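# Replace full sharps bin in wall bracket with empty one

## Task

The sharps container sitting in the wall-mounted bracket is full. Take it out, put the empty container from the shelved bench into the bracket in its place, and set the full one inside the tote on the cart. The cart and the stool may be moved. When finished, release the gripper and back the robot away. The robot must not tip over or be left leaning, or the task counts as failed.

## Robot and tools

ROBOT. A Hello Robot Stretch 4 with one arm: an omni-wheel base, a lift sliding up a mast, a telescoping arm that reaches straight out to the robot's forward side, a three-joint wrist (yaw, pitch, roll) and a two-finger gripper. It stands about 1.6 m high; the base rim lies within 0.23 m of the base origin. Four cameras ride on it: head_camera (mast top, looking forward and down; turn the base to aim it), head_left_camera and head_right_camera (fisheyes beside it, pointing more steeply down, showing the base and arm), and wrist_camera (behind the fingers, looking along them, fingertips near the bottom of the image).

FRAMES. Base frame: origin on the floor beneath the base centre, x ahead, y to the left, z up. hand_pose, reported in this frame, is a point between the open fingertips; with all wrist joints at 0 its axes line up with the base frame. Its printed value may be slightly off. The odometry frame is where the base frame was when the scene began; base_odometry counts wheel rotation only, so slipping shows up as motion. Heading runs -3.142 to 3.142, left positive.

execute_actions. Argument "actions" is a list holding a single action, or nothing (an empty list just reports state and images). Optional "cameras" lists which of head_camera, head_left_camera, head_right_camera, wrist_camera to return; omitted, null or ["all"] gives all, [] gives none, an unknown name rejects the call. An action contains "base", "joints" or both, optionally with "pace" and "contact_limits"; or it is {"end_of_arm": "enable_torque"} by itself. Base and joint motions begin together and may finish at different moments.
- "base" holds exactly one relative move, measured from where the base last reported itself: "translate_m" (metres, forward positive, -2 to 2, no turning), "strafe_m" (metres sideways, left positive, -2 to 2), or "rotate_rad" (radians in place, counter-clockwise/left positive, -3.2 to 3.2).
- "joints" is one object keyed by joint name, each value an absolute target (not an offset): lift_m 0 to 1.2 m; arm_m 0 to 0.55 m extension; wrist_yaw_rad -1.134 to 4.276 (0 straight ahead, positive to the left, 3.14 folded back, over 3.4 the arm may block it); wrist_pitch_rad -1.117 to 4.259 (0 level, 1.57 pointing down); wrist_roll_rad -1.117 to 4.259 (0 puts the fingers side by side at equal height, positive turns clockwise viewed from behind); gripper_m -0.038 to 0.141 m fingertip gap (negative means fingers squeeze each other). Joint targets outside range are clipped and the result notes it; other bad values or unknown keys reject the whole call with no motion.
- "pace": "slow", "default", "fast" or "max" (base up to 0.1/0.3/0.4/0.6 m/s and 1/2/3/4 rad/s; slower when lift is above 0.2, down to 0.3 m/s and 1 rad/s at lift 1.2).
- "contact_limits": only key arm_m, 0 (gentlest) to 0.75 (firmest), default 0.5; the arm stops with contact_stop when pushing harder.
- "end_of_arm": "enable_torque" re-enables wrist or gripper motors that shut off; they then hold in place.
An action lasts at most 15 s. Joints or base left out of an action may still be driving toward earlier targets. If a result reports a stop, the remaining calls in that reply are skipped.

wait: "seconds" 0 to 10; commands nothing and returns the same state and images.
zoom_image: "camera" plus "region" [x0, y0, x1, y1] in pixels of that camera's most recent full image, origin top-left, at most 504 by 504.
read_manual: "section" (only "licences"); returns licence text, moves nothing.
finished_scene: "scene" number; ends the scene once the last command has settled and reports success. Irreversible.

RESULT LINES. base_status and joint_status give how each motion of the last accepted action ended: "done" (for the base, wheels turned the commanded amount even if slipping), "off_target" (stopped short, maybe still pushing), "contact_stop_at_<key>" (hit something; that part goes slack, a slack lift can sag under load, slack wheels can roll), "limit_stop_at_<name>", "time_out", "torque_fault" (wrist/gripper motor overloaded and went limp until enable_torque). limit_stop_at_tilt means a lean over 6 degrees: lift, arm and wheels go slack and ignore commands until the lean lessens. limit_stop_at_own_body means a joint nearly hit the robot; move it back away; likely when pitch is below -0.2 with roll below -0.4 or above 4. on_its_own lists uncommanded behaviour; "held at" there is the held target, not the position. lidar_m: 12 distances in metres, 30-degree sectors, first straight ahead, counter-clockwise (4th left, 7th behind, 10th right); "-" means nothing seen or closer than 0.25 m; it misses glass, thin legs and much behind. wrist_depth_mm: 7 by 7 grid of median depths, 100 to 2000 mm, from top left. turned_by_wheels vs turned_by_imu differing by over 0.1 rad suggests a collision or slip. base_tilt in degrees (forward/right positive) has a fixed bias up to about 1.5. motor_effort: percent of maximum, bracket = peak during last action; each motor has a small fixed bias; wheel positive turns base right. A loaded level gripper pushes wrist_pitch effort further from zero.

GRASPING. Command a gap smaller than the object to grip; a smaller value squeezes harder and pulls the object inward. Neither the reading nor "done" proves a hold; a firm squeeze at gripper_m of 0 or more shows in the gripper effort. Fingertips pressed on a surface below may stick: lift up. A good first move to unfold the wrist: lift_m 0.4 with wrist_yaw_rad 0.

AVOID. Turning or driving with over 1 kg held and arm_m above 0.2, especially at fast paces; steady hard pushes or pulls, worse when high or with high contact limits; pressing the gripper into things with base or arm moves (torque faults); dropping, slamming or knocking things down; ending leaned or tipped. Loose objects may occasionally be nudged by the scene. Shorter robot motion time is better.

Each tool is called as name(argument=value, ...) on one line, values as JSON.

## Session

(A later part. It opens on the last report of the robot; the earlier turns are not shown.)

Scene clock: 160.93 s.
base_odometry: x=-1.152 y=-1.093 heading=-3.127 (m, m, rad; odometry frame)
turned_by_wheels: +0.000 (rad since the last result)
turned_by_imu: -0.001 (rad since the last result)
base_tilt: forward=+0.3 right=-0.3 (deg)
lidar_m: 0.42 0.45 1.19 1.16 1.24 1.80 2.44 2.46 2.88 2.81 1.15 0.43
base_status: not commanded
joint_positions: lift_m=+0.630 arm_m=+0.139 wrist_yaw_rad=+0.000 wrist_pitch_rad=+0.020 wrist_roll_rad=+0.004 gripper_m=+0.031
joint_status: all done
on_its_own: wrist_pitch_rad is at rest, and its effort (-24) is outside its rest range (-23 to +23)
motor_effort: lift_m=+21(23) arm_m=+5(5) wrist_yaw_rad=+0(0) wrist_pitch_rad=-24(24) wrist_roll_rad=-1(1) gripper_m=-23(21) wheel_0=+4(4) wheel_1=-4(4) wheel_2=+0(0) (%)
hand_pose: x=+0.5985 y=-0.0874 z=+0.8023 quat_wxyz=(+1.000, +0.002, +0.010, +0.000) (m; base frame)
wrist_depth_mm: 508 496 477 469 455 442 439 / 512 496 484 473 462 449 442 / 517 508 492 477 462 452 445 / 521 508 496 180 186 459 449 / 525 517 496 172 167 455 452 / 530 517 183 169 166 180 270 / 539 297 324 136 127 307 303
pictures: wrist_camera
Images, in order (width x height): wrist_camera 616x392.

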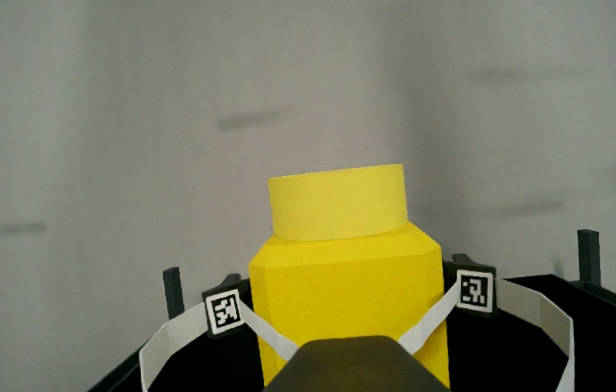

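execute_actions(actions=[{"joints":{"lift_m":0.62},"pace":"slow"}], cameras=["wrist_camera"])

Scene clock: 167.03 s.
base_odometry: x=-1.152 y=-1.093 heading=-3.127 (m, m, rad; odometry frame)
turned_by_wheels: +0.000 (rad since the last result)
turned_by_imu: +0.000 (rad since the last result)
base_tilt: forward=+0.3 right=-0.3 (deg)
lidar_m: 0.41 0.42 1.19 1.15 1.22 1.74 2.41 2.46 2.87 2.79 1.15 0.40
base_status: not commanded
joint_positions: lift_m=+0.620 arm_m=+0.139 wrist_yaw_rad=+0.000 wrist_pitch_rad=+0.017 wrist_roll_rad=+0.004 gripper_m=+0.031
joint_status: all done
motor_effort: lift_m=+19(19) arm_m=+5(5) wrist_yaw_rad=+0(2) wrist_pitch_rad=-14(25) wrist_roll_rad=-2(2) gripper_m=-21(23) wheel_0=+4(4) wheel_1=-4(4) wheel_2=+0(1) (%)
hand_pose: x=+0.5985 y=-0.0874 z=+0.7934 quat_wxyz=(+1.000, +0.002, +0.009, +0.000) (m; base frame)
wrist_depth_mm: 512 500 480 466 466 445 436 / 512 500 488 473 462 452 439 / 517 500 488 473 459 452 449 / 521 512 496 179 187 455 449 / 535 512 500 171 167 455 449 / 530 517 183 169 166 181 268 / 539 257 324 136 126 303 300
pictures: wrist_camera
Images, in order (width x height): wrist_camera 616x392.

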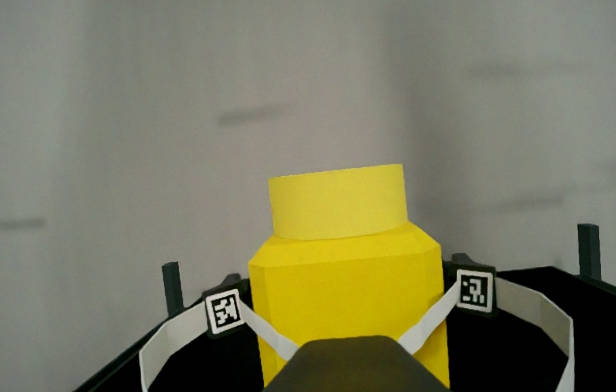

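Contact with something; release.

execute_actions(actions=[{"joints":{"gripper_m":0.13},"pace":"slow"}], cameras=["wrist_camera"])

execute_actions(actions=[{"joints":{"lift_m":0.8}}], cameras=["head_camera"])

execute_actions(actions=[{"base":{"rotate_rad":-1.6},"joints":{"arm_m":0.0}}])

Scene clock: 177.80 s.
base_odometry: x=-1.152 y=-1.093 heading=-3.127 (m, m, rad; odometry frame)
turned_by_wheels: +0.000 (rad since the last result)
turned_by_imu: -0.001 (rad since the last result)
base_tilt: forward=+0.3 right=-0.4 (deg)
lidar_m: 0.40 0.45 1.20 1.17 1.22 1.72 2.46 2.48 2.90 2.78 1.16 0.42
base_status: not commanded
joint_positions: lift_m=+0.620 arm_m=+0.139 wrist_yaw_rad=+0.000 wrist_pitch_rad=+0.014 wrist_roll_rad=+0.004 gripper_m=+0.130
joint_status: all done
motor_effort: lift_m=+20(20) arm_m=+4(4) wrist_yaw_rad=+1(0) wrist_pitch_rad=-5(17) wrist_roll_rad=+0(1) gripper_m=-1(24) wheel_0=+4(4) wheel_1=-4(4) wheel_2=+0(0) (%)
hand_pose: x=+0.5986 y=-0.0874 z=+0.7944 quat_wxyz=(+1.000, +0.002, +0.007, +0.000) (m; base frame)
wrist_depth_mm: 512 500 488 477 462 449 436 / 517 504 488 480 462 452 436 / 517 508 492 477 462 452 445 / 530 508 504 196 204 455 445 / 525 508 500 183 179 455 449 / 530 517 205 180 177 300 293 / 530 266 324 181 177 306 -
pictures: wrist_camera
Images, in order (width x height): wrist_camera 616x392.

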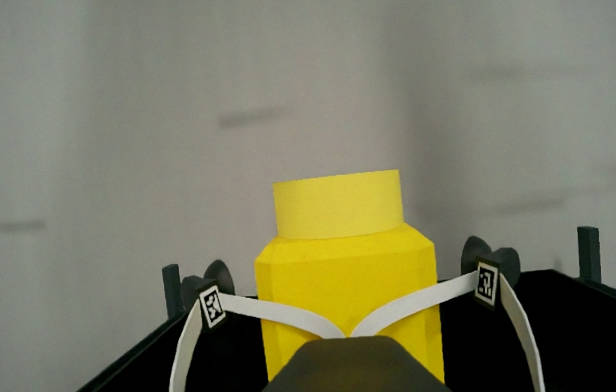

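Scene clock: 179.63 s.
base_odometry: x=-1.152 y=-1.093 heading=-3.127 (m, m, rad; odometry frame)
turned_by_wheels: +0.000 (rad since the last result)
turned_by_imu: +0.000 (rad since the last result)
base_tilt: forward=+0.4 right=-0.4 (deg)
lidar_m: 0.42 0.88 1.20 1.17 1.24 1.78 2.44 2.46 2.88 2.78 1.16 0.43
base_status: not commanded
joint_positions: lift_m=+0.800 arm_m=+0.139 wrist_yaw_rad=+0.000 wrist_pitch_rad=+0.014 wrist_roll_rad=+0.004 gripper_m=+0.130
joint_status: all done
motor_effort: lift_m=+24(27) arm_m=+5(5) wrist_yaw_rad=+0(0) wrist_pitch_rad=-5(5) wrist_roll_rad=-1(1) gripper_m=+1(0) wheel_0=+4(4) wheel_1=-4(4) wheel_2=+1(0) (%)
hand_pose: x=+0.5986 y=-0.0874 z=+0.9740 quat_wxyz=(+1.000, +0.002, +0.007, +0.000) (m; base frame)
wrist_depth_mm: 517 500 488 473 459 449 436 / 508 500 488 473 466 449 442 / 521 508 488 480 466 455 442 / 525 508 492 480 469 455 449 / 525 512 492 488 473 459 449 / 535 517 219 484 473 462 452 / 544 517 504 492 473 462 459
pictures: head_camera
Images, in order (width x height): head_camera 420x560.

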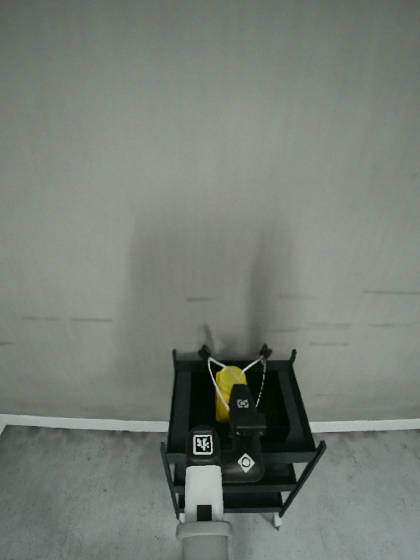

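Scene clock: 181.70 s.
base_odometry: x=-1.152 y=-1.093 heading=+1.557 (m, m, rad; odometry frame)
turned_by_wheels: -1.600 (rad since the last result)
turned_by_imu: -1.573 (rad since the last result)
base_tilt: forward=+0.4 right=-0.3 (deg)
lidar_m: 2.82 1.17 0.43 0.41 0.45 1.22 1.17 1.24 1.75 2.51 2.41 2.87
base_status: done
joint_positions: lift_m=+0.800 arm_m=+0.003 wrist_yaw_rad=+0.000 wrist_pitch_rad=+0.014 wrist_roll_rad=+0.004 gripper_m=+0.130
joint_status: all done
joint sent to its limit — the command would take arm_m past its lower limit, so that joint was sent only as far as its limit.
motor_effort: lift_m=+23(24) arm_m=-5(7) wrist_yaw_rad=+0(1) wrist_pitch_rad=-6(5) wrist_roll_rad=-1(2) gripper_m=+1(1) wheel_0=+2(7) wheel_1=+4(7) wheel_2=+0(8) (%)
hand_pose: x=+0.4622 y=-0.0874 z=+0.9740 quat_wxyz=(+1.000, +0.002, +0.007, +0.000) (m; base frame)
wrist_depth_mm: 1255 1756 - - - - - / 1229 1756 - - - - - / 1182 1708 - - - - - / 1182 1661 - - - - - / 1118 1576 - - - - - / 1118 1537 220 - - - - / 1098 1537 - - 1983 1921 1808
pictures: head_camera, head_left_camera, head_right_camera, wrist_camera
Images, in order (width x height): head_camera 420x560, head_left_camera 420x672, head_right_camera 420x672, wrist_camera 616x392.

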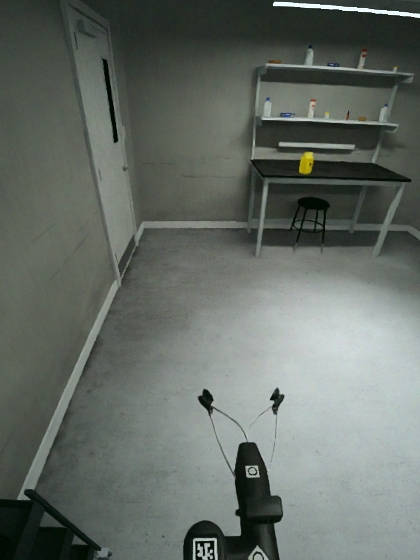

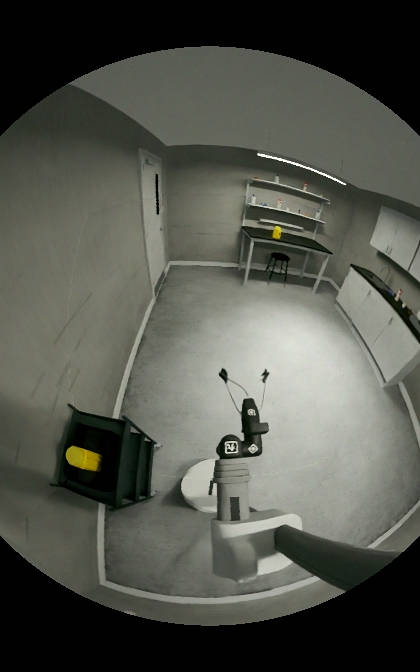

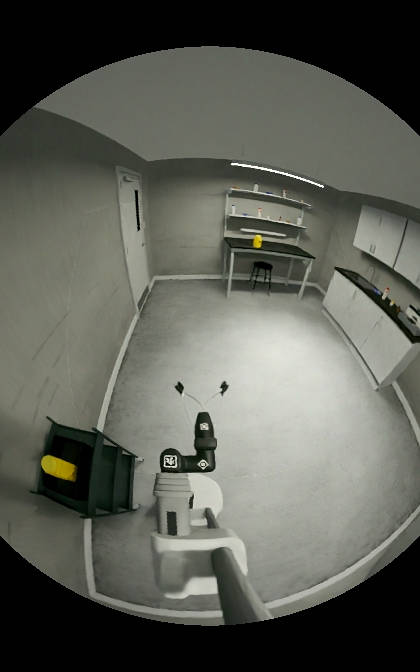

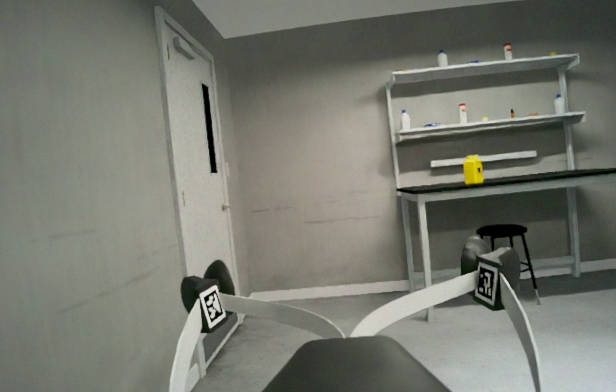

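execute_actions(actions=[{"base":{"translate_m":1.9},"pace":"max"}], cameras=[])

execute_actions(actions=[{"base":{"strafe_m":-0.85},"joints":{"lift_m":0.85,"gripper_m":0.14},"pace":"max"}], cameras=["head_camera","wrist_camera"])

Scene clock: 197.80 s.
base_odometry: x=-1.125 y=+0.807 heading=+1.557 (m, m, rad; odometry frame)
turned_by_wheels: +0.000 (rad since the last result)
turned_by_imu: +0.001 (rad since the last result)
base_tilt: forward=+0.4 right=-0.2 (deg)
lidar_m: 1.67 1.07 0.81 0.78 0.82 1.20 1.77 3.23 2.41 2.32 1.21 1.03
base_status: done
joint_positions: lift_m=+0.800 arm_m=+0.003 wrist_yaw_rad=+0.000 wrist_pitch_rad=+0.014 wrist_roll_rad=+0.004 gripper_m=+0.130
joint_status: not commanded
motor_effort: lift_m=+23(23) arm_m=-5(5) wrist_yaw_rad=+0(0) wrist_pitch_rad=-6(5) wrist_roll_rad=-1(1) gripper_m=+0(0) wheel_0=+2(7) wheel_1=+2(9) wheel_2=+1(13) (%)
hand_pose: x=+0.4621 y=-0.0874 z=+0.9741 quat_wxyz=(+1.000, +0.002, +0.007, +0.000) (m; base frame)
wrist_depth_mm: 1182 1464 1464 1430 1430 1397 1336 / 1182 1537 1537 1464 1397 1397 1397 / 1138 1576 1499 1464 1430 1366 1366 / 1098 1499 1537 1430 1464 1430 1118 / 1060 1537 1499 1464 1430 1430 1366 / 1060 1464 220 1430 1430 1430 1366 / 1025 1397 1499 1499 1397 1464 1397
pictures: none
No camera images: the call's "cameras" was empty. Leave "cameras" out to get every camera's image.

Scene clock: 201.13 s.
base_odometry: x=-0.275 y=+0.795 heading=+1.557 (m, m, rad; odometry frame)
turned_by_wheels: +0.000 (rad since the last result)
turned_by_imu: -0.003 (rad since the last result)
base_tilt: forward=+0.4 right=-0.3 (deg)
lidar_m: 0.81 0.86 1.68 1.61 1.71 2.01 3.12 2.97 1.53 1.49 1.21 0.85
base_status: done
joint_positions: lift_m=+0.850 arm_m=+0.003 wrist_yaw_rad=+0.000 wrist_pitch_rad=+0.014 wrist_roll_rad=+0.004 gripper_m=+0.140
joint_status: all done
motor_effort: lift_m=+22(22) arm_m=-5(5) wrist_yaw_rad=+0(0) wrist_pitch_rad=-5(5) wrist_roll_rad=-1(1) gripper_m=+2(3) wheel_0=-1(14) wheel_1=+1(12) wheel_2=+0(1) (%)
hand_pose: x=+0.4621 y=-0.0874 z=+1.0241 quat_wxyz=(+1.000, +0.002, +0.007, +0.000) (m; base frame)
wrist_depth_mm: 1499 1537 1430 1397 1397 1366 1336 / 1537 1537 1430 1430 1281 1308 1366 / 1499 1499 1499 1464 1430 1366 1366 / 1537 1499 1430 1464 699 1397 1366 / 1537 1537 1464 946 683 668 654 / 1576 1576 205 627 621 194 1397 / 1576 1576 1537 1366 1042 1008 1397
pictures: head_camera, wrist_camera
Images, in order (width x height): head_camera 420x560, wrist_camera 616x392.

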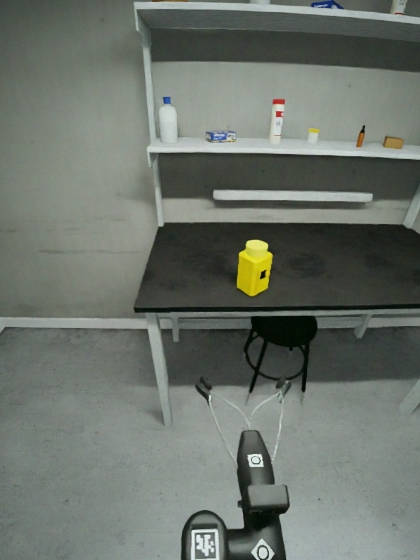

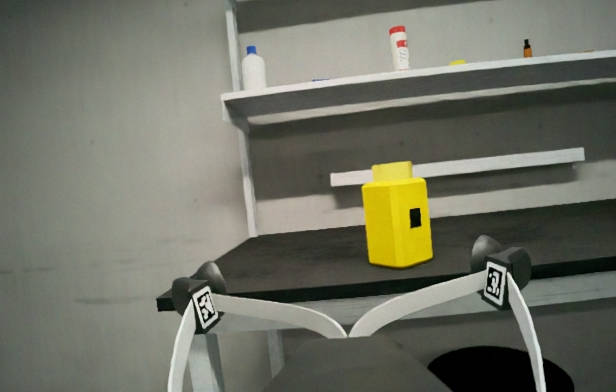

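zoom_image(camera="head_camera", region=[205, 220, 305, 320])

Region (205, 220, 305, 320) of head_camera's 420x560 image, scaled by 5.040, with more detail than that image has.

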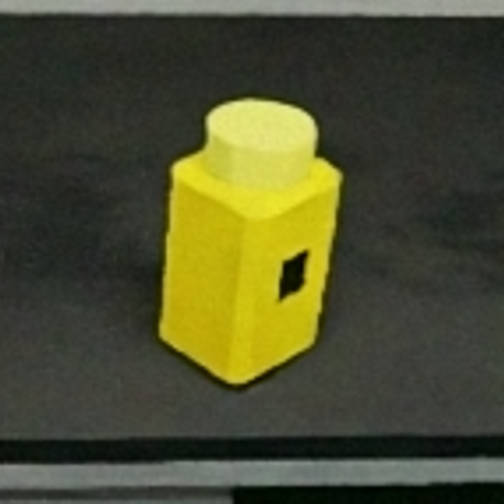

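execute_actions(actions=[{"base":{"strafe_m":0.47},"pace":"max"}], cameras=[])

execute_actions(actions=[{"base":{"translate_m":0.54},"pace":"max"}], cameras=[])

execute_actions(actions=[{"base":{"rotate_rad":-0.88}}], cameras=["head_camera","wrist_camera"])

Scene clock: 230.60 s.
base_odometry: x=-0.745 y=+0.802 heading=+1.557 (m, m, rad; odometry frame)
turned_by_wheels: +0.000 (rad since the last result)
turned_by_imu: +0.001 (rad since the last result)
base_tilt: forward=+0.4 right=-0.3 (deg)
lidar_m: 0.93 1.62 1.17 1.17 1.22 1.72 3.08 3.24 2.05 1.96 1.22 0.86
base_status: done
joint_positions: lift_m=+0.850 arm_m=+0.003 wrist_yaw_rad=+0.000 wrist_pitch_rad=+0.014 wrist_roll_rad=+0.004 gripper_m=+0.140
joint_status: not commanded
motor_effort: lift_m=+22(22) arm_m=-5(5) wrist_yaw_rad=+0(0) wrist_pitch_rad=-6(5) wrist_roll_rad=-2(1) gripper_m=+2(1) wheel_0=+0(11) wheel_1=-2(13) wheel_2=+0(0) (%)
hand_pose: x=+0.4621 y=-0.0874 z=+1.0242 quat_wxyz=(+1.000, +0.002, +0.007, +0.000) (m; base frame)
wrist_depth_mm: 1576 1537 1499 1430 1397 1366 1366 / 1576 1499 1464 1430 1336 1397 1308 / 1537 1537 1499 1464 1430 1430 1366 / 1576 1499 1499 1464 1397 1397 1366 / 1537 1576 1537 1430 1255 661 654 / 1576 1537 206 1464 1499 634 1397 / 1499 1576 1537 1499 1281 1430 1397
pictures: none
No camera images: the call's "cameras" was empty. Leave "cameras" out to get every camera's image.

Scene clock: 233.43 s.
base_odometry: x=-0.738 y=+1.342 heading=+1.557 (m, m, rad; odometry frame)
turned_by_wheels: +0.000 (rad since the last result)
turned_by_imu: +0.001 (rad since the last result)
base_tilt: forward=+0.4 right=-0.3 (deg)
lidar_m: 1.00 1.17 1.17 1.12 1.19 1.68 3.70 3.58 2.05 1.20 0.41 0.39
base_status: done
joint_positions: lift_m=+0.850 arm_m=+0.003 wrist_yaw_rad=+0.000 wrist_pitch_rad=+0.014 wrist_roll_rad=+0.004 gripper_m=+0.140
joint_status: not commanded
motor_effort: lift_m=+22(22) arm_m=-5(5) wrist_yaw_rad=+1(0) wrist_pitch_rad=-5(6) wrist_roll_rad=-1(2) gripper_m=+1(1) wheel_0=+2(8) wheel_1=+2(8) wheel_2=+2(11) (%)
hand_pose: x=+0.4621 y=-0.0874 z=+1.0242 quat_wxyz=(+1.000, +0.002, +0.007, +0.000) (m; base frame)
wrist_depth_mm: 960 960 931 891 878 750 831 / 976 917 904 904 866 842 831 / 976 960 931 904 904 854 854 / 991 960 931 917 891 866 854 / 1008 976 931 917 878 668 661 / 991 991 206 917 904 370 415 / 1025 960 960 931 809 647 309
pictures: none
No camera images: the call's "cameras" was empty. Leave "cameras" out to get every camera's image.

Scene clock: 235.03 s.
base_odometry: x=-0.738 y=+1.342 heading=+0.678 (m, m, rad; odometry frame)
turned_by_wheels: -0.879 (rad since the last result)
turned_by_imu: -0.865 (rad since the last result)
base_tilt: forward=+0.3 right=-0.3 (deg)
lidar_m: 0.38 0.40 1.12 1.27 1.13 1.11 1.30 2.16 3.62 2.40 1.97 0.75
base_status: done
joint_positions: lift_m=+0.850 arm_m=+0.003 wrist_yaw_rad=+0.000 wrist_pitch_rad=+0.014 wrist_roll_rad=+0.004 gripper_m=+0.140
joint_status: not commanded
motor_effort: lift_m=+22(22) arm_m=-5(5) wrist_yaw_rad=+0(0) wrist_pitch_rad=-6(4) wrist_roll_rad=-1(1) gripper_m=+1(1) wheel_0=+3(9) wheel_1=+3(9) wheel_2=+2(7) (%)
hand_pose: x=+0.4621 y=-0.0874 z=+1.0242 quat_wxyz=(+1.000, +0.002, +0.007, +0.000) (m; base frame)
wrist_depth_mm: 842 1042 1182 1576 1863 - 1863 / 768 831 976 1281 1756 - - / 878 1042 1205 1537 1863 - 1921 / 866 976 1160 1336 1756 - 1983 / 854 976 1078 809 634 668 1255 / 640 603 206 500 455 508 1863 / 415 402 370 347 508 - 1921
pictures: head_camera, wrist_camera
Images, in order (width x height): head_camera 420x560, wrist_camera 616x392.

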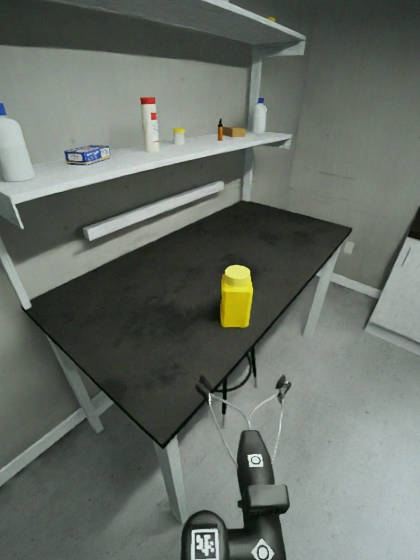

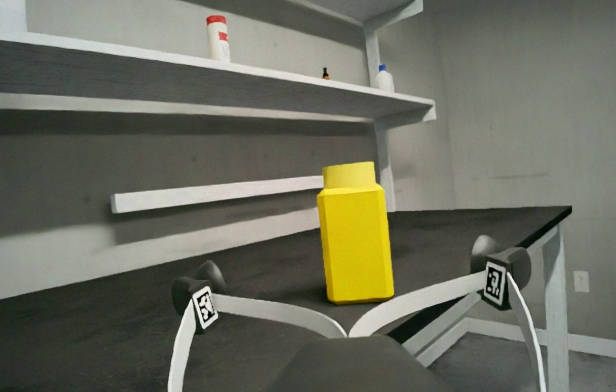

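execute_actions(actions=[{"base":{"strafe_m":-0.02},"joints":{"arm_m":0.2,"lift_m":0.868}}], cameras=["wrist_camera"])

Scene clock: 243.60 s.
base_odometry: x=-0.725 y=+1.326 heading=+0.678 (m, m, rad; odometry frame)
turned_by_wheels: +0.000 (rad since the last result)
turned_by_imu: +0.000 (rad since the last result)
base_tilt: forward=+0.3 right=-0.3 (deg)
lidar_m: 0.41 0.37 1.13 1.28 1.15 1.14 1.31 2.16 3.59 2.39 1.94 0.76
base_status: done
joint_positions: lift_m=+0.868 arm_m=+0.199 wrist_yaw_rad=+0.000 wrist_pitch_rad=+0.014 wrist_roll_rad=+0.004 gripper_m=+0.140
joint_status: all done
motor_effort: lift_m=+23(27) arm_m=+5(6) wrist_yaw_rad=+0(1) wrist_pitch_rad=-5(5) wrist_roll_rad=-1(1) gripper_m=+0(1) wheel_0=+1(13) wheel_1=+0(7) wheel_2=+0(1) (%)
hand_pose: x=+0.6585 y=-0.0874 z=+1.0421 quat_wxyz=(+1.000, +0.002, +0.007, +0.000) (m; base frame)
wrist_depth_mm: 517 615 1098 1397 1808 - 1756 / 707 778 878 1008 1430 - 1863 / 788 904 1078 1336 1618 - 1863 / 768 854 1060 1098 1661 - 1808 / 768 891 1008 312 312 732 741 / 707 654 206 309 309 407 1042 / 452 439 404 342 357 364 1863
pictures: wrist_camera
Images, in order (width x height): wrist_camera 616x392.

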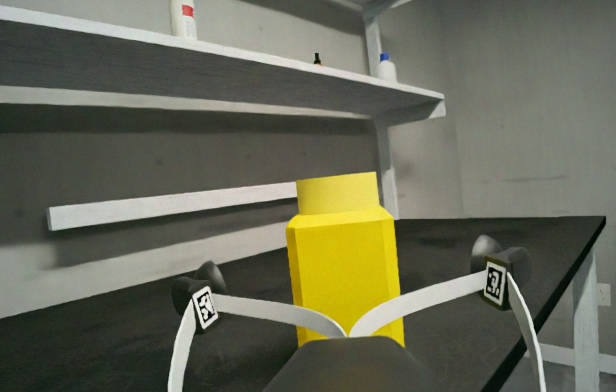

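execute_actions(actions=[{"joints":{"arm_m":0.325}}], cameras=["wrist_camera"])

Scene clock: 248.03 s.
base_odometry: x=-0.725 y=+1.326 heading=+0.678 (m, m, rad; odometry frame)
turned_by_wheels: +0.000 (rad since the last result)
turned_by_imu: -0.001 (rad since the last result)
base_tilt: forward=+0.3 right=-0.3 (deg)
lidar_m: 0.39 0.39 1.13 1.27 1.15 1.15 1.30 2.16 3.61 2.39 1.95 0.76
base_status: not commanded
joint_positions: lift_m=+0.868 arm_m=+0.324 wrist_yaw_rad=+0.000 wrist_pitch_rad=+0.014 wrist_roll_rad=+0.004 gripper_m=+0.140
joint_status: all done
motor_effort: lift_m=+23(24) arm_m=+5(7) wrist_yaw_rad=+0(1) wrist_pitch_rad=-6(5) wrist_roll_rad=+0(0) gripper_m=-1(1) wheel_0=+1(2) wheel_1=+0(0) wheel_2=+0(0) (%)
hand_pose: x=+0.7835 y=-0.0874 z=+1.0421 quat_wxyz=(+1.000, +0.002, +0.007, +0.000) (m; base frame)
wrist_depth_mm: 512 539 634 1255 1618 1921 1756 / 699 788 866 946 1205 1921 1756 / 715 831 991 1255 1464 1983 1708 / 683 788 946 196 205 - 1756 / 691 831 946 185 180 715 715 / 683 647 204 182 179 407 449 / 455 439 404 185 179 355 332
pictures: wrist_camera
Images, in order (width x height): wrist_camera 616x392.

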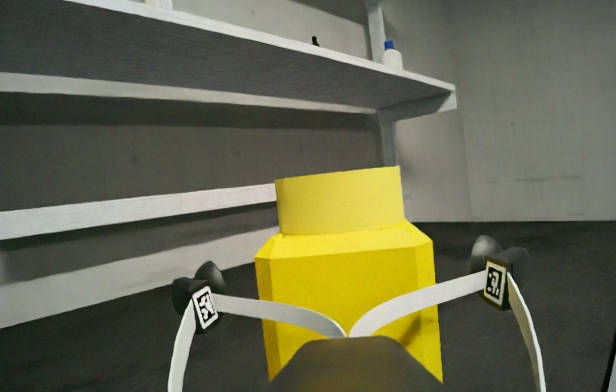

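execute_actions(actions=[{"joints":{"gripper_m":0.04}}], cameras=[])

execute_actions(actions=[{"joints":{"lift_m":0.92}}], cameras=[])

execute_actions(actions=[{"joints":{"arm_m":0.0}}], cameras=["wrist_camera"])

Scene clock: 257.30 s.
base_odometry: x=-0.725 y=+1.326 heading=+0.678 (m, m, rad; odometry frame)
turned_by_wheels: +0.000 (rad since the last result)
turned_by_imu: -0.001 (rad since the last result)
base_tilt: forward=+0.4 right=-0.3 (deg)
lidar_m: 0.37 0.37 1.13 1.29 1.15 1.12 1.34 2.18 3.59 2.37 1.95 0.76
base_status: not commanded
joint_positions: lift_m=+0.868 arm_m=+0.324 wrist_yaw_rad=+0.000 wrist_pitch_rad=+0.014 wrist_roll_rad=+0.004 gripper_m=+0.040
joint_status: all done
motor_effort: lift_m=+24(24) arm_m=+5(5) wrist_yaw_rad=+0(0) wrist_pitch_rad=-5(5) wrist_roll_rad=-1(0) gripper_m=-20(20) wheel_0=+2(1) wheel_1=+0(0) wheel_2=+1(1) (%)
hand_pose: x=+0.7835 y=-0.0874 z=+1.0421 quat_wxyz=(+1.000, +0.002, +0.007, +0.000) (m; base frame)
wrist_depth_mm: 504 544 647 1205 1618 1983 1661 / 691 788 878 960 1182 - 1756 / 707 831 976 1205 1537 - 1708 / 699 778 960 180 189 1983 1808 / 699 809 931 171 166 778 707 / 676 640 187 167 164 181 473 / 455 424 410 134 132 349 329
pictures: none
No camera images: the call's "cameras" was empty. Leave "cameras" out to get every camera's image.

Scene clock: 258.43 s.
base_odometry: x=-0.725 y=+1.326 heading=+0.678 (m, m, rad; odometry frame)
turned_by_wheels: +0.000 (rad since the last result)
turned_by_imu: +0.000 (rad since the last result)
base_tilt: forward=+0.4 right=-0.3 (deg)
lidar_m: 0.41 0.38 1.13 1.28 1.16 1.14 1.32 2.16 3.57 2.40 1.97 0.79
base_status: not commanded
joint_positions: lift_m=+0.920 arm_m=+0.324 wrist_yaw_rad=+0.000 wrist_pitch_rad=+0.016 wrist_roll_rad=+0.004 gripper_m=+0.040
joint_status: all done
motor_effort: lift_m=+24(23) arm_m=+5(5) wrist_yaw_rad=+0(1) wrist_pitch_rad=-11(11) wrist_roll_rad=+0(2) gripper_m=-20(17) wheel_0=+1(1) wheel_1=+0(0) wheel_2=+0(1) (%)
hand_pose: x=+0.7835 y=-0.0874 z=+1.0935 quat_wxyz=(+1.000, +0.002, +0.008, +0.000) (m; base frame)
wrist_depth_mm: 439 640 991 1229 1661 1983 1708 / 580 621 699 878 1229 1983 1708 / 707 831 991 1182 1430 - 1808 / 707 831 960 179 188 - 1863 / 661 788 960 171 167 1008 917 / 715 778 187 167 164 181 585 / 580 539 517 134 132 442 418
pictures: none
No camera images: the call's "cameras" was empty. Leave "cameras" out to get every camera's image.

Scene clock: 260.50 s.
base_odometry: x=-0.725 y=+1.326 heading=+0.678 (m, m, rad; odometry frame)
turned_by_wheels: +0.000 (rad since the last result)
turned_by_imu: +0.000 (rad since the last result)
base_tilt: forward=+0.4 right=-0.3 (deg)
lidar_m: 0.39 0.40 1.12 1.27 1.16 1.13 1.32 2.11 3.62 2.40 1.94 0.41
base_status: not commanded
joint_positions: lift_m=+0.920 arm_m=+0.003 wrist_yaw_rad=+0.000 wrist_pitch_rad=+0.016 wrist_roll_rad=+0.004 gripper_m=+0.040
joint_status: all done
joint sent to its limit — the command would take arm_m past its lower limit, so that joint was sent only as far as its limit.
motor_effort: lift_m=+24(24) arm_m=-5(5) wrist_yaw_rad=+0(0) wrist_pitch_rad=-11(11) wrist_roll_rad=-1(2) gripper_m=-17(18) wheel_0=+1(1) wheel_1=+0(0) wheel_2=+1(1) (%)
hand_pose: x=+0.4621 y=-0.0874 z=+1.0934 quat_wxyz=(+1.000, +0.002, +0.008, +0.000) (m; base frame)
wrist_depth_mm: 917 1060 1255 1464 1708 - 1921 / 691 960 976 1537 - - - / 878 1008 1205 1499 1756 - 1983 / 878 976 1229 179 188 - 1983 / 878 1025 1182 171 167 1008 1983 / 854 842 187 167 164 181 1921 / 580 544 521 134 132 - 1983
pictures: wrist_camera
Images, in order (width x height): wrist_camera 616x392.

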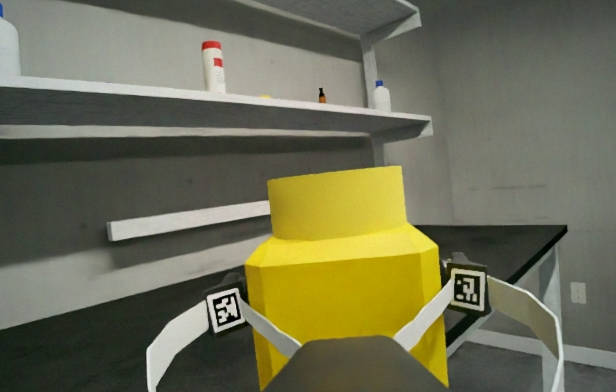

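execute_actions(actions=[{"base":{"rotate_rad":-1.85}}], cameras=[])

execute_actions(actions=[{"base":{"translate_m":2.0},"pace":"fast"}], cameras=[])

execute_actions(actions=[{"base":{"translate_m":0.8},"pace":"fast"}], cameras=[])

execute_actions(actions=[{"base":{"rotate_rad":-0.465},"joints":{"lift_m":0.87}}], cameras=["head_camera","wrist_camera"])

Scene clock: 277.13 s.
base_odometry: x=-0.725 y=+1.326 heading=-1.172 (m, m, rad; odometry frame)
turned_by_wheels: -1.849 (rad since the last result)
turned_by_imu: -1.819 (rad since the last result)
base_tilt: forward=+0.3 right=-0.2 (deg)
lidar_m: 0.38 2.05 1.96 0.53 0.39 0.65 1.15 1.21 1.14 1.19 1.57 0.41
base_status: done
joint_positions: lift_m=+0.920 arm_m=+0.003 wrist_yaw_rad=+0.000 wrist_pitch_rad=+0.016 wrist_roll_rad=+0.004 gripper_m=+0.040
joint_status: not commanded
motor_effort: lift_m=+23(24) arm_m=-5(5) wrist_yaw_rad=+1(1) wrist_pitch_rad=-10(11) wrist_roll_rad=-2(0) gripper_m=-18(19) wheel_0=+3(7) wheel_1=+2(12) wheel_2=+2(7) (%)
hand_pose: x=+0.4621 y=-0.0875 z=+1.0935 quat_wxyz=(+1.000, +0.002, +0.008, +0.000) (m; base frame)
wrist_depth_mm: - - - - - - - / - - - - - - - / - - - - - - - / - - - 179 189 - - / - - - 171 167 - - / 1756 - 187 168 164 181 - / 1708 1983 - 134 132 - -
pictures: none
No camera images: the call's "cameras" was empty. Leave "cameras" out to get every camera's image.

Scene clock: 283.83 s.
base_odometry: x=+0.053 y=-0.516 heading=-1.171 (m, m, rad; odometry frame)
turned_by_wheels: +0.000 (rad since the last result)
turned_by_imu: +0.002 (rad since the last result)
base_tilt: forward=+0.3 right=-0.2 (deg)
lidar_m: 0.38 1.79 1.07 1.10 1.47 2.15 2.25 2.18 1.66 1.66 1.93 0.43
base_status: done
joint_positions: lift_m=+0.920 arm_m=+0.003 wrist_yaw_rad=+0.000 wrist_pitch_rad=+0.016 wrist_roll_rad=+0.004 gripper_m=+0.040
joint_status: not commanded
motor_effort: lift_m=+23(23) arm_m=-5(5) wrist_yaw_rad=+1(1) wrist_pitch_rad=-11(11) wrist_roll_rad=-1(1) gripper_m=-19(18) wheel_0=+1(9) wheel_1=+3(9) wheel_2=+2(11) (%)
hand_pose: x=+0.4621 y=-0.0875 z=+1.0935 quat_wxyz=(+1.000, +0.002, +0.008, +0.000) (m; base frame)
wrist_depth_mm: 1661 1863 - 1708 1537 1366 1205 / 1537 1983 - 1808 1576 1397 1255 / 1537 1921 - 1863 1537 1430 1308 / 1430 1863 - 179 189 1430 1336 / 1464 1756 - 171 167 1397 1308 / 1499 1808 188 167 164 181 1336 / 1464 1708 - 134 132 1499 1336
pictures: none
No camera images: the call's "cameras" was empty. Leave "cameras" out to get every camera's image.

Scene clock: 287.40 s.
base_odometry: x=+0.364 y=-1.253 heading=-1.171 (m, m, rad; odometry frame)
turned_by_wheels: +0.000 (rad since the last result)
turned_by_imu: +0.001 (rad since the last result)
base_tilt: forward=+0.3 right=-0.3 (deg)
lidar_m: 0.37 1.41 1.27 1.19 1.05 2.37 3.61 2.55 1.98 1.68 1.17 0.42
base_status: done
joint_positions: lift_m=+0.920 arm_m=+0.003 wrist_yaw_rad=+0.000 wrist_pitch_rad=+0.016 wrist_roll_rad=+0.004 gripper_m=+0.040
joint_status: not commanded
motor_effort: lift_m=+23(23) arm_m=-5(5) wrist_yaw_rad=+1(0) wrist_pitch_rad=-11(11) wrist_roll_rad=-2(0) gripper_m=-17(19) wheel_0=+1(9) wheel_1=+2(7) wheel_2=+0(10) (%)
hand_pose: x=+0.4621 y=-0.0875 z=+1.0935 quat_wxyz=(+1.000, +0.002, +0.008, +0.000) (m; base frame)
wrist_depth_mm: 1229 1336 1078 976 854 750 676 / 1205 1336 1118 960 854 768 691 / 1182 1308 1138 976 866 778 707 / 1182 1366 1182 179 189 778 715 / 1205 1336 1182 171 167 778 723 / 1160 1366 187 168 164 181 715 / 1160 1336 1255 134 132 798 732
pictures: none
No camera images: the call's "cameras" was empty. Leave "cameras" out to get every camera's image.

Scene clock: 288.70 s.
base_odometry: x=+0.364 y=-1.253 heading=-1.635 (m, m, rad; odometry frame)
turned_by_wheels: -0.464 (rad since the last result)
turned_by_imu: -0.457 (rad since the last result)
base_tilt: forward=+0.4 right=-0.3 (deg)
lidar_m: 0.37 1.12 1.38 1.32 1.10 1.09 3.64 3.41 2.51 1.97 1.58 0.38
base_status: done
joint_positions: lift_m=+0.870 arm_m=+0.003 wrist_yaw_rad=+0.000 wrist_pitch_rad=+0.016 wrist_roll_rad=+0.004 gripper_m=+0.040
joint_status: all done
motor_effort: lift_m=+19(25) arm_m=-5(5) wrist_yaw_rad=+0(0) wrist_pitch_rad=-10(11) wrist_roll_rad=-1(1) gripper_m=-20(18) wheel_0=+1(8) wheel_1=+2(9) wheel_2=+3(7) (%)
hand_pose: x=+0.4621 y=-0.0874 z=+1.0438 quat_wxyz=(+1.000, +0.002, +0.008, +0.000) (m; base frame)
wrist_depth_mm: 904 891 878 866 854 842 831 / 917 904 878 866 866 842 831 / 931 931 891 878 866 866 842 / 931 904 891 179 188 854 842 / 931 931 904 171 167 854 842 / 931 917 187 168 164 181 866 / 946 917 931 134 132 854 866
pictures: head_camera, wrist_camera
Images, in order (width x height): head_camera 420x560, wrist_camera 616x392.

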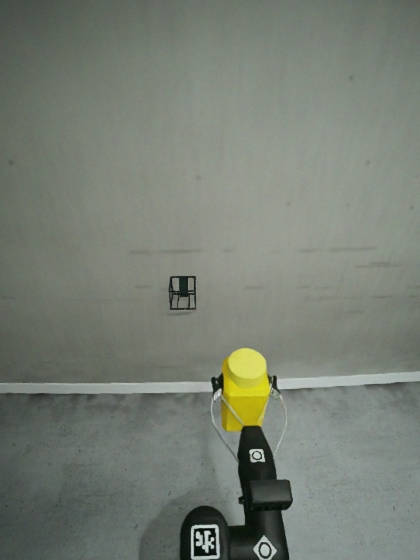

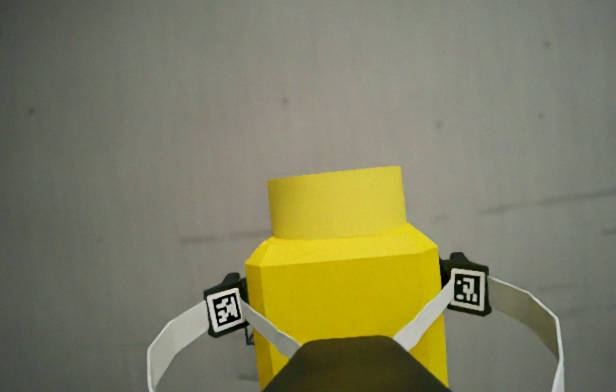

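execute_actions(actions=[{"base":{"rotate_rad":0.04}}], cameras=[])

execute_actions(actions=[{"base":{"strafe_m":0.15},"joints":{"arm_m":0.2}}], cameras=[])

execute_actions(actions=[{"base":{"translate_m":0.2}}])

Scene clock: 304.30 s.
base_odometry: x=+0.364 y=-1.253 heading=-1.596 (m, m, rad; odometry frame)
turned_by_wheels: +0.040 (rad since the last result)
turned_by_imu: +0.039 (rad since the last result)
base_tilt: forward=+0.4 right=-0.3 (deg)
lidar_m: 0.37 1.15 1.34 1.30 1.07 1.09 3.65 3.33 2.47 1.97 1.53 0.39
base_status: done
joint_positions: lift_m=+0.870 arm_m=+0.003 wrist_yaw_rad=+0.000 wrist_pitch_rad=+0.016 wrist_roll_rad=+0.004 gripper_m=+0.040
joint_status: not commanded
motor_effort: lift_m=+20(19) arm_m=-5(5) wrist_yaw_rad=+0(1) wrist_pitch_rad=-11(10) wrist_roll_rad=-2(0) gripper_m=-18(21) wheel_0=-1(6) wheel_1=-2(5) wheel_2=-1(3) (%)
hand_pose: x=+0.4621 y=-0.0874 z=+1.0438 quat_wxyz=(+1.000, +0.002, +0.008, +0.000) (m; base frame)
wrist_depth_mm: 946 904 878 866 842 809 788 / 946 904 891 878 831 820 798 / 946 904 891 866 842 809 809 / 960 917 917 179 188 831 820 / 976 960 931 171 166 854 820 / 960 946 187 167 164 181 831 / 960 946 917 134 132 854 842
pictures: none
No camera images: the call's "cameras" was empty. Leave "cameras" out to get every camera's image.

Scene clock: 306.03 s.
base_odometry: x=+0.514 y=-1.257 heading=-1.596 (m, m, rad; odometry frame)
turned_by_wheels: +0.000 (rad since the last result)
turned_by_imu: +0.000 (rad since the last result)
base_tilt: forward=+0.4 right=-0.3 (deg)
lidar_m: 0.61 1.16 1.19 1.16 1.06 0.98 3.61 3.45 2.65 2.13 1.51 1.13
base_status: done
joint_positions: lift_m=+0.870 arm_m=+0.199 wrist_yaw_rad=+0.000 wrist_pitch_rad=+0.016 wrist_roll_rad=+0.004 gripper_m=+0.040
joint_status: all done
motor_effort: lift_m=+20(20) arm_m=+5(5) wrist_yaw_rad=+0(0) wrist_pitch_rad=-11(10) wrist_roll_rad=-1(1) gripper_m=-21(21) wheel_0=+1(10) wheel_1=-1(14) wheel_2=+0(0) (%)
hand_pose: x=+0.6585 y=-0.0874 z=+1.0438 quat_wxyz=(+1.000, +0.002, +0.008, +0.000) (m; base frame)
wrist_depth_mm: 723 715 683 676 668 640 634 / 741 707 699 683 668 640 627 / 723 723 707 683 661 654 640 / 741 732 707 179 189 647 640 / 759 732 723 171 167 661 640 / 759 732 189 167 164 182 647 / 759 750 715 135 132 654 647
pictures: none
No camera images: the call's "cameras" was empty. Leave "cameras" out to get every camera's image.

Scene clock: 308.10 s.
base_odometry: x=+0.509 y=-1.457 heading=-1.595 (m, m, rad; odometry frame)
turned_by_wheels: +0.001 (rad since the last result)
turned_by_imu: +0.000 (rad since the last result)
base_tilt: forward=+0.4 right=-0.3 (deg)
lidar_m: 0.65 0.97 1.17 1.13 1.25 1.13 2.79 3.49 2.24 2.16 1.27 0.93
base_status: done
joint_positions: lift_m=+0.870 arm_m=+0.199 wrist_yaw_rad=+0.000 wrist_pitch_rad=+0.016 wrist_roll_rad=+0.004 gripper_m=+0.040
joint_status: not commanded
motor_effort: lift_m=+20(20) arm_m=+5(5) wrist_yaw_rad=+0(0) wrist_pitch_rad=-11(10) wrist_roll_rad=-1(2) gripper_m=-19(18) wheel_0=+1(6) wheel_1=+3(11) wheel_2=+2(10) (%)
hand_pose: x=+0.6586 y=-0.0874 z=+1.0438 quat_wxyz=(+1.000, +0.002, +0.008, +0.000) (m; base frame)
wrist_depth_mm: 512 500 488 477 469 449 442 / 521 500 496 477 469 455 442 / 525 508 500 484 469 459 449 / 521 517 496 179 189 459 452 / 535 521 500 171 167 462 462 / 530 525 187 168 164 182 459 / 539 525 508 135 132 469 462
pictures: head_camera, head_left_camera, head_right_camera, wrist_camera
Images, in order (width x height): head_camera 420x560, head_left_camera 420x672, head_right_camera 420x672, wrist_camera 616x392.

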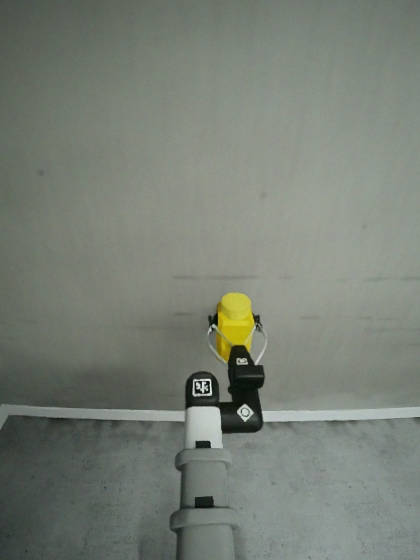

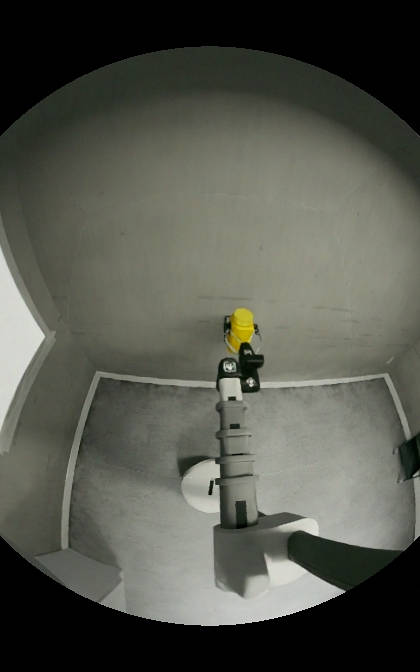

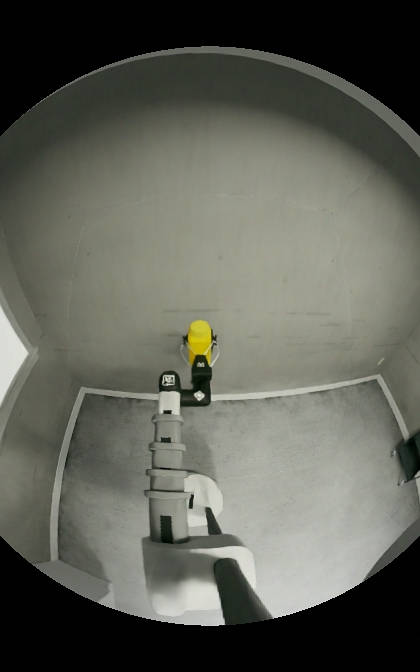

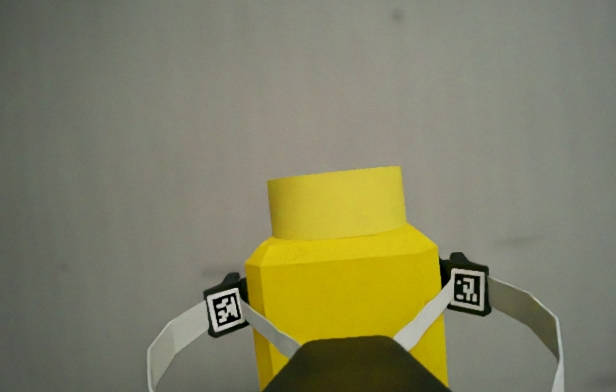

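execute_actions(actions=[{"base":{"translate_m":0.07},"joints":{"lift_m":0.56},"pace":"fast"}], cameras=["head_camera","wrist_camera"])

Scene clock: 318.63 s.
base_odometry: x=+0.507 y=-1.527 heading=-1.595 (m, m, rad; odometry frame)
turned_by_wheels: +0.000 (rad since the last result)
turned_by_imu: +0.000 (rad since the last result)
base_tilt: forward=+0.3 right=-0.3 (deg)
lidar_m: 0.58 0.89 1.15 1.14 1.25 1.19 2.80 3.54 2.23 2.17 1.15 0.85
base_status: done
joint_positions: lift_m=+0.560 arm_m=+0.199 wrist_yaw_rad=+0.000 wrist_pitch_rad=+0.016 wrist_roll_rad=+0.004 gripper_m=+0.040
joint_status: all done
motor_effort: lift_m=+19(18) arm_m=+4(5) wrist_yaw_rad=-1(1) wrist_pitch_rad=-11(11) wrist_roll_rad=-3(3) gripper_m=-20(21) wheel_0=+0(6) wheel_1=+2(7) wheel_2=+1(10) (%)
hand_pose: x=+0.6586 y=-0.0874 z=+0.7338 quat_wxyz=(+1.000, +0.002, +0.008, +0.000) (m; base frame)
wrist_depth_mm: 439 427 418 402 394 389 377 / 442 427 418 404 397 389 384 / 449 433 421 410 402 394 384 / 449 436 424 179 189 394 387 / 452 436 424 170 167 399 392 / 459 442 187 167 164 182 389 / 462 452 433 134 132 402 394
pictures: head_camera, wrist_camera
Images, in order (width x height): head_camera 420x560, wrist_camera 616x392.

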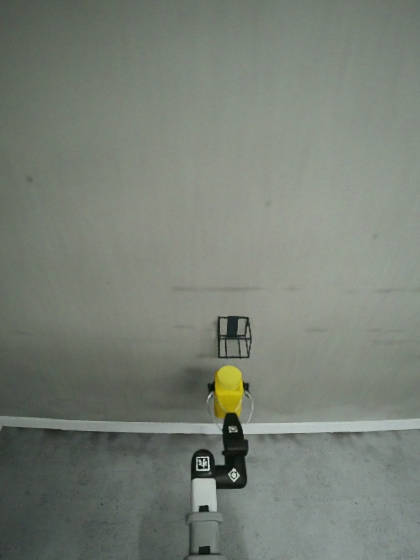

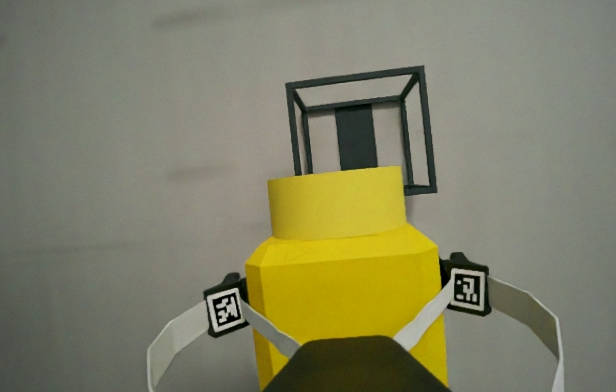

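execute_actions(actions=[{"base":{"strafe_m":-0.021},"pace":"slow"}], cameras=["wrist_camera"])

Scene clock: 326.27 s.
base_odometry: x=+0.487 y=-1.526 heading=-1.595 (m, m, rad; odometry frame)
turned_by_wheels: +0.000 (rad since the last result)
turned_by_imu: -0.001 (rad since the last result)
base_tilt: forward=+0.3 right=-0.3 (deg)
lidar_m: 0.60 0.88 1.21 1.15 1.27 1.19 2.90 3.49 2.21 2.12 1.16 0.85
base_status: done
joint_positions: lift_m=+0.560 arm_m=+0.199 wrist_yaw_rad=+0.000 wrist_pitch_rad=+0.016 wrist_roll_rad=+0.004 gripper_m=+0.040
joint_status: not commanded
motor_effort: lift_m=+20(20) arm_m=+4(4) wrist_yaw_rad=-2(1) wrist_pitch_rad=-12(12) wrist_roll_rad=-1(2) gripper_m=-19(17) wheel_0=+3(8) wheel_1=-4(7) wheel_2=+0(1) (%)
hand_pose: x=+0.6586 y=-0.0874 z=+0.7338 quat_wxyz=(+1.000, +0.002, +0.008, +0.000) (m; base frame)
wrist_depth_mm: 439 427 415 404 399 387 377 / 439 430 415 407 394 389 382 / 445 436 421 410 402 392 382 / 449 439 424 179 188 394 387 / 452 439 427 171 166 394 389 / 455 439 188 167 163 181 392 / 462 449 433 134 132 399 392
pictures: wrist_camera
Images, in order (width x height): wrist_camera 616x392.

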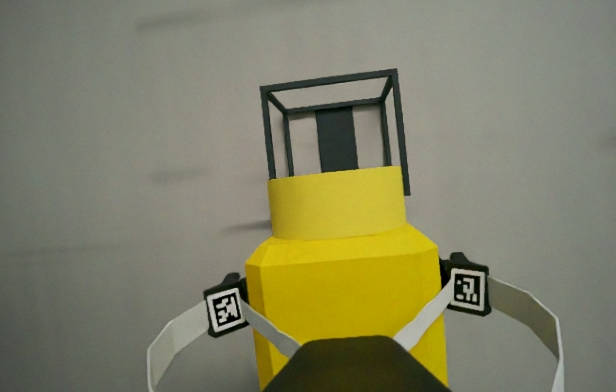

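execute_actions(actions=[{"joints":{"lift_m":0.87},"pace":"fast"}], cameras=[])

execute_actions(actions=[{"base":{"translate_m":0.139},"pace":"slow"}], cameras=[])

execute_actions(actions=[{"joints":{"lift_m":0.80},"pace":"slow"}], cameras=["head_camera","wrist_camera"])

Scene clock: 334.53 s.
base_odometry: x=+0.487 y=-1.526 heading=-1.595 (m, m, rad; odometry frame)
turned_by_wheels: +0.000 (rad since the last result)
turned_by_imu: -0.001 (rad since the last result)
base_tilt: forward=+0.3 right=-0.3 (deg)
lidar_m: 0.58 0.88 1.21 1.15 1.27 1.22 2.92 3.49 2.19 2.13 1.15 0.86
base_status: not commanded
joint_positions: lift_m=+0.870 arm_m=+0.199 wrist_yaw_rad=+0.000 wrist_pitch_rad=+0.016 wrist_roll_rad=+0.004 gripper_m=+0.040
joint_status: all done
motor_effort: lift_m=+24(21) arm_m=+4(4) wrist_yaw_rad=+0(1) wrist_pitch_rad=-11(11) wrist_roll_rad=+0(2) gripper_m=-16(20) wheel_0=+3(2) wheel_1=-4(4) wheel_2=+0(0) (%)
hand_pose: x=+0.6586 y=-0.0874 z=+1.0435 quat_wxyz=(+1.000, +0.002, +0.008, +0.000) (m; base frame)
wrist_depth_mm: 439 424 418 407 394 387 379 / 442 430 418 407 397 392 382 / 445 436 424 410 399 392 384 / 449 439 427 179 188 397 387 / 455 439 430 171 167 394 389 / 455 445 188 167 164 181 392 / 459 452 436 134 132 404 397
pictures: none
No camera images: the call's "cameras" was empty. Leave "cameras" out to get every camera's image.

Scene clock: 337.20 s.
base_odometry: x=+0.483 y=-1.665 heading=-1.594 (m, m, rad; odometry frame)
turned_by_wheels: +0.001 (rad since the last result)
turned_by_imu: +0.000 (rad since the last result)
base_tilt: forward=+0.3 right=-0.3 (deg)
lidar_m: 0.57 0.72 1.04 1.14 1.27 1.33 2.90 3.49 2.21 2.15 0.95 0.72
base_status: done
joint_positions: lift_m=+0.870 arm_m=+0.199 wrist_yaw_rad=+0.000 wrist_pitch_rad=+0.016 wrist_roll_rad=+0.004 gripper_m=+0.040
joint_status: not commanded
motor_effort: lift_m=+24(24) arm_m=+4(4) wrist_yaw_rad=+1(0) wrist_pitch_rad=-10(12) wrist_roll_rad=+0(1) gripper_m=-20(19) wheel_0=+4(7) wheel_1=+4(7) wheel_2=-1(8) (%)
hand_pose: x=+0.6586 y=-0.0874 z=+1.0435 quat_wxyz=(+1.000, +0.002, +0.008, +0.000) (m; base frame)
wrist_depth_mm: 290 285 276 268 262 255 251 / 291 285 278 271 264 257 251 / 297 287 279 273 265 259 254 / 297 289 283 179 189 260 256 / 300 290 283 171 167 262 257 / 303 294 187 168 164 181 258 / 304 296 287 134 132 265 -
pictures: none
No camera images: the call's "cameras" was empty. Leave "cameras" out to get every camera's image.

Scene clock: 338.67 s.
base_odometry: x=+0.483 y=-1.665 heading=-1.595 (m, m, rad; odometry frame)
turned_by_wheels: +0.000 (rad since the last result)
turned_by_imu: +0.000 (rad since the last result)
base_tilt: forward=+0.4 right=-0.3 (deg)
lidar_m: 0.59 0.73 0.99 1.13 1.26 1.33 2.86 3.48 2.21 2.15 0.97 0.72
base_status: not commanded
joint_positions: lift_m=+0.800 arm_m=+0.199 wrist_yaw_rad=+0.000 wrist_pitch_rad=+0.015 wrist_roll_rad=+0.004 gripper_m=+0.040
joint_status: all done
motor_effort: lift_m=+19(22) arm_m=+4(4) wrist_yaw_rad=+1(0) wrist_pitch_rad=-10(11) wrist_roll_rad=+0(1) gripper_m=-18(19) wheel_0=+3(4) wheel_1=+3(4) wheel_2=-1(1) (%)
hand_pose: x=+0.6586 y=-0.0875 z=+0.9740 quat_wxyz=(+1.000, +0.002, +0.008, +0.000) (m; base frame)
wrist_depth_mm: 290 285 276 270 264 255 250 / 293 285 276 271 262 258 252 / 294 287 279 272 267 259 253 / 297 290 282 179 186 260 256 / 300 291 283 172 167 260 256 / 301 293 187 168 163 182 258 / 304 296 287 135 131 266 -
pictures: head_camera, wrist_camera
Images, in order (width x height): head_camera 420x560, wrist_camera 616x392.

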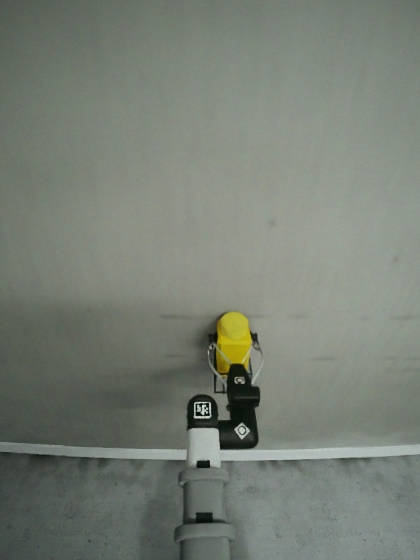

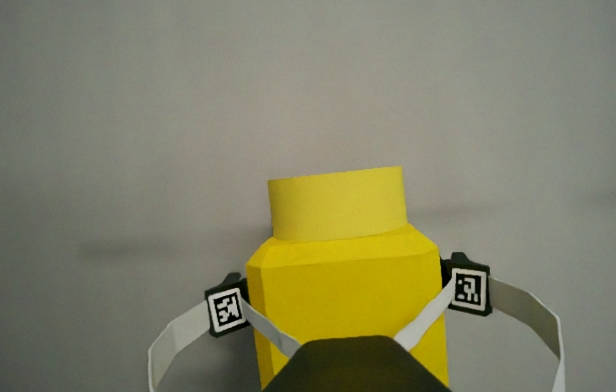

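execute_actions(actions=[{"joints":{"lift_m":0.735},"pace":"slow"}], cameras=["wrist_camera"])

Scene clock: 343.83 s.
base_odometry: x=+0.483 y=-1.665 heading=-1.595 (m, m, rad; odometry frame)
turned_by_wheels: +0.000 (rad since the last result)
turned_by_imu: -0.001 (rad since the last result)
base_tilt: forward=+0.4 right=-0.3 (deg)
lidar_m: 0.57 0.74 1.03 1.15 1.27 1.30 2.89 3.51 2.22 2.17 0.95 0.70
base_status: not commanded
joint_positions: lift_m=+0.735 arm_m=+0.199 wrist_yaw_rad=+0.000 wrist_pitch_rad=+0.015 wrist_roll_rad=+0.004 gripper_m=+0.040
joint_status: all done
motor_effort: lift_m=+19(23) arm_m=+4(4) wrist_yaw_rad=+1(2) wrist_pitch_rad=-8(9) wrist_roll_rad=-2(1) gripper_m=-20(22) wheel_0=+4(4) wheel_1=+3(3) wheel_2=-1(1) (%)
hand_pose: x=+0.6586 y=-0.0875 z=+0.9091 quat_wxyz=(+1.000, +0.002, +0.007, +0.000) (m; base frame)
wrist_depth_mm: 290 282 274 267 263 255 252 / 293 285 278 270 263 257 252 / 296 286 281 272 266 259 253 / 297 290 282 179 186 262 256 / 300 291 283 171 167 262 257 / 301 294 188 168 164 182 257 / 304 296 286 135 131 265 -
pictures: wrist_camera
Images, in order (width x height): wrist_camera 616x392.

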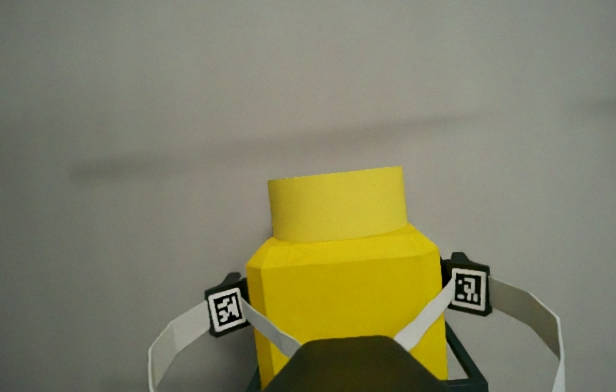

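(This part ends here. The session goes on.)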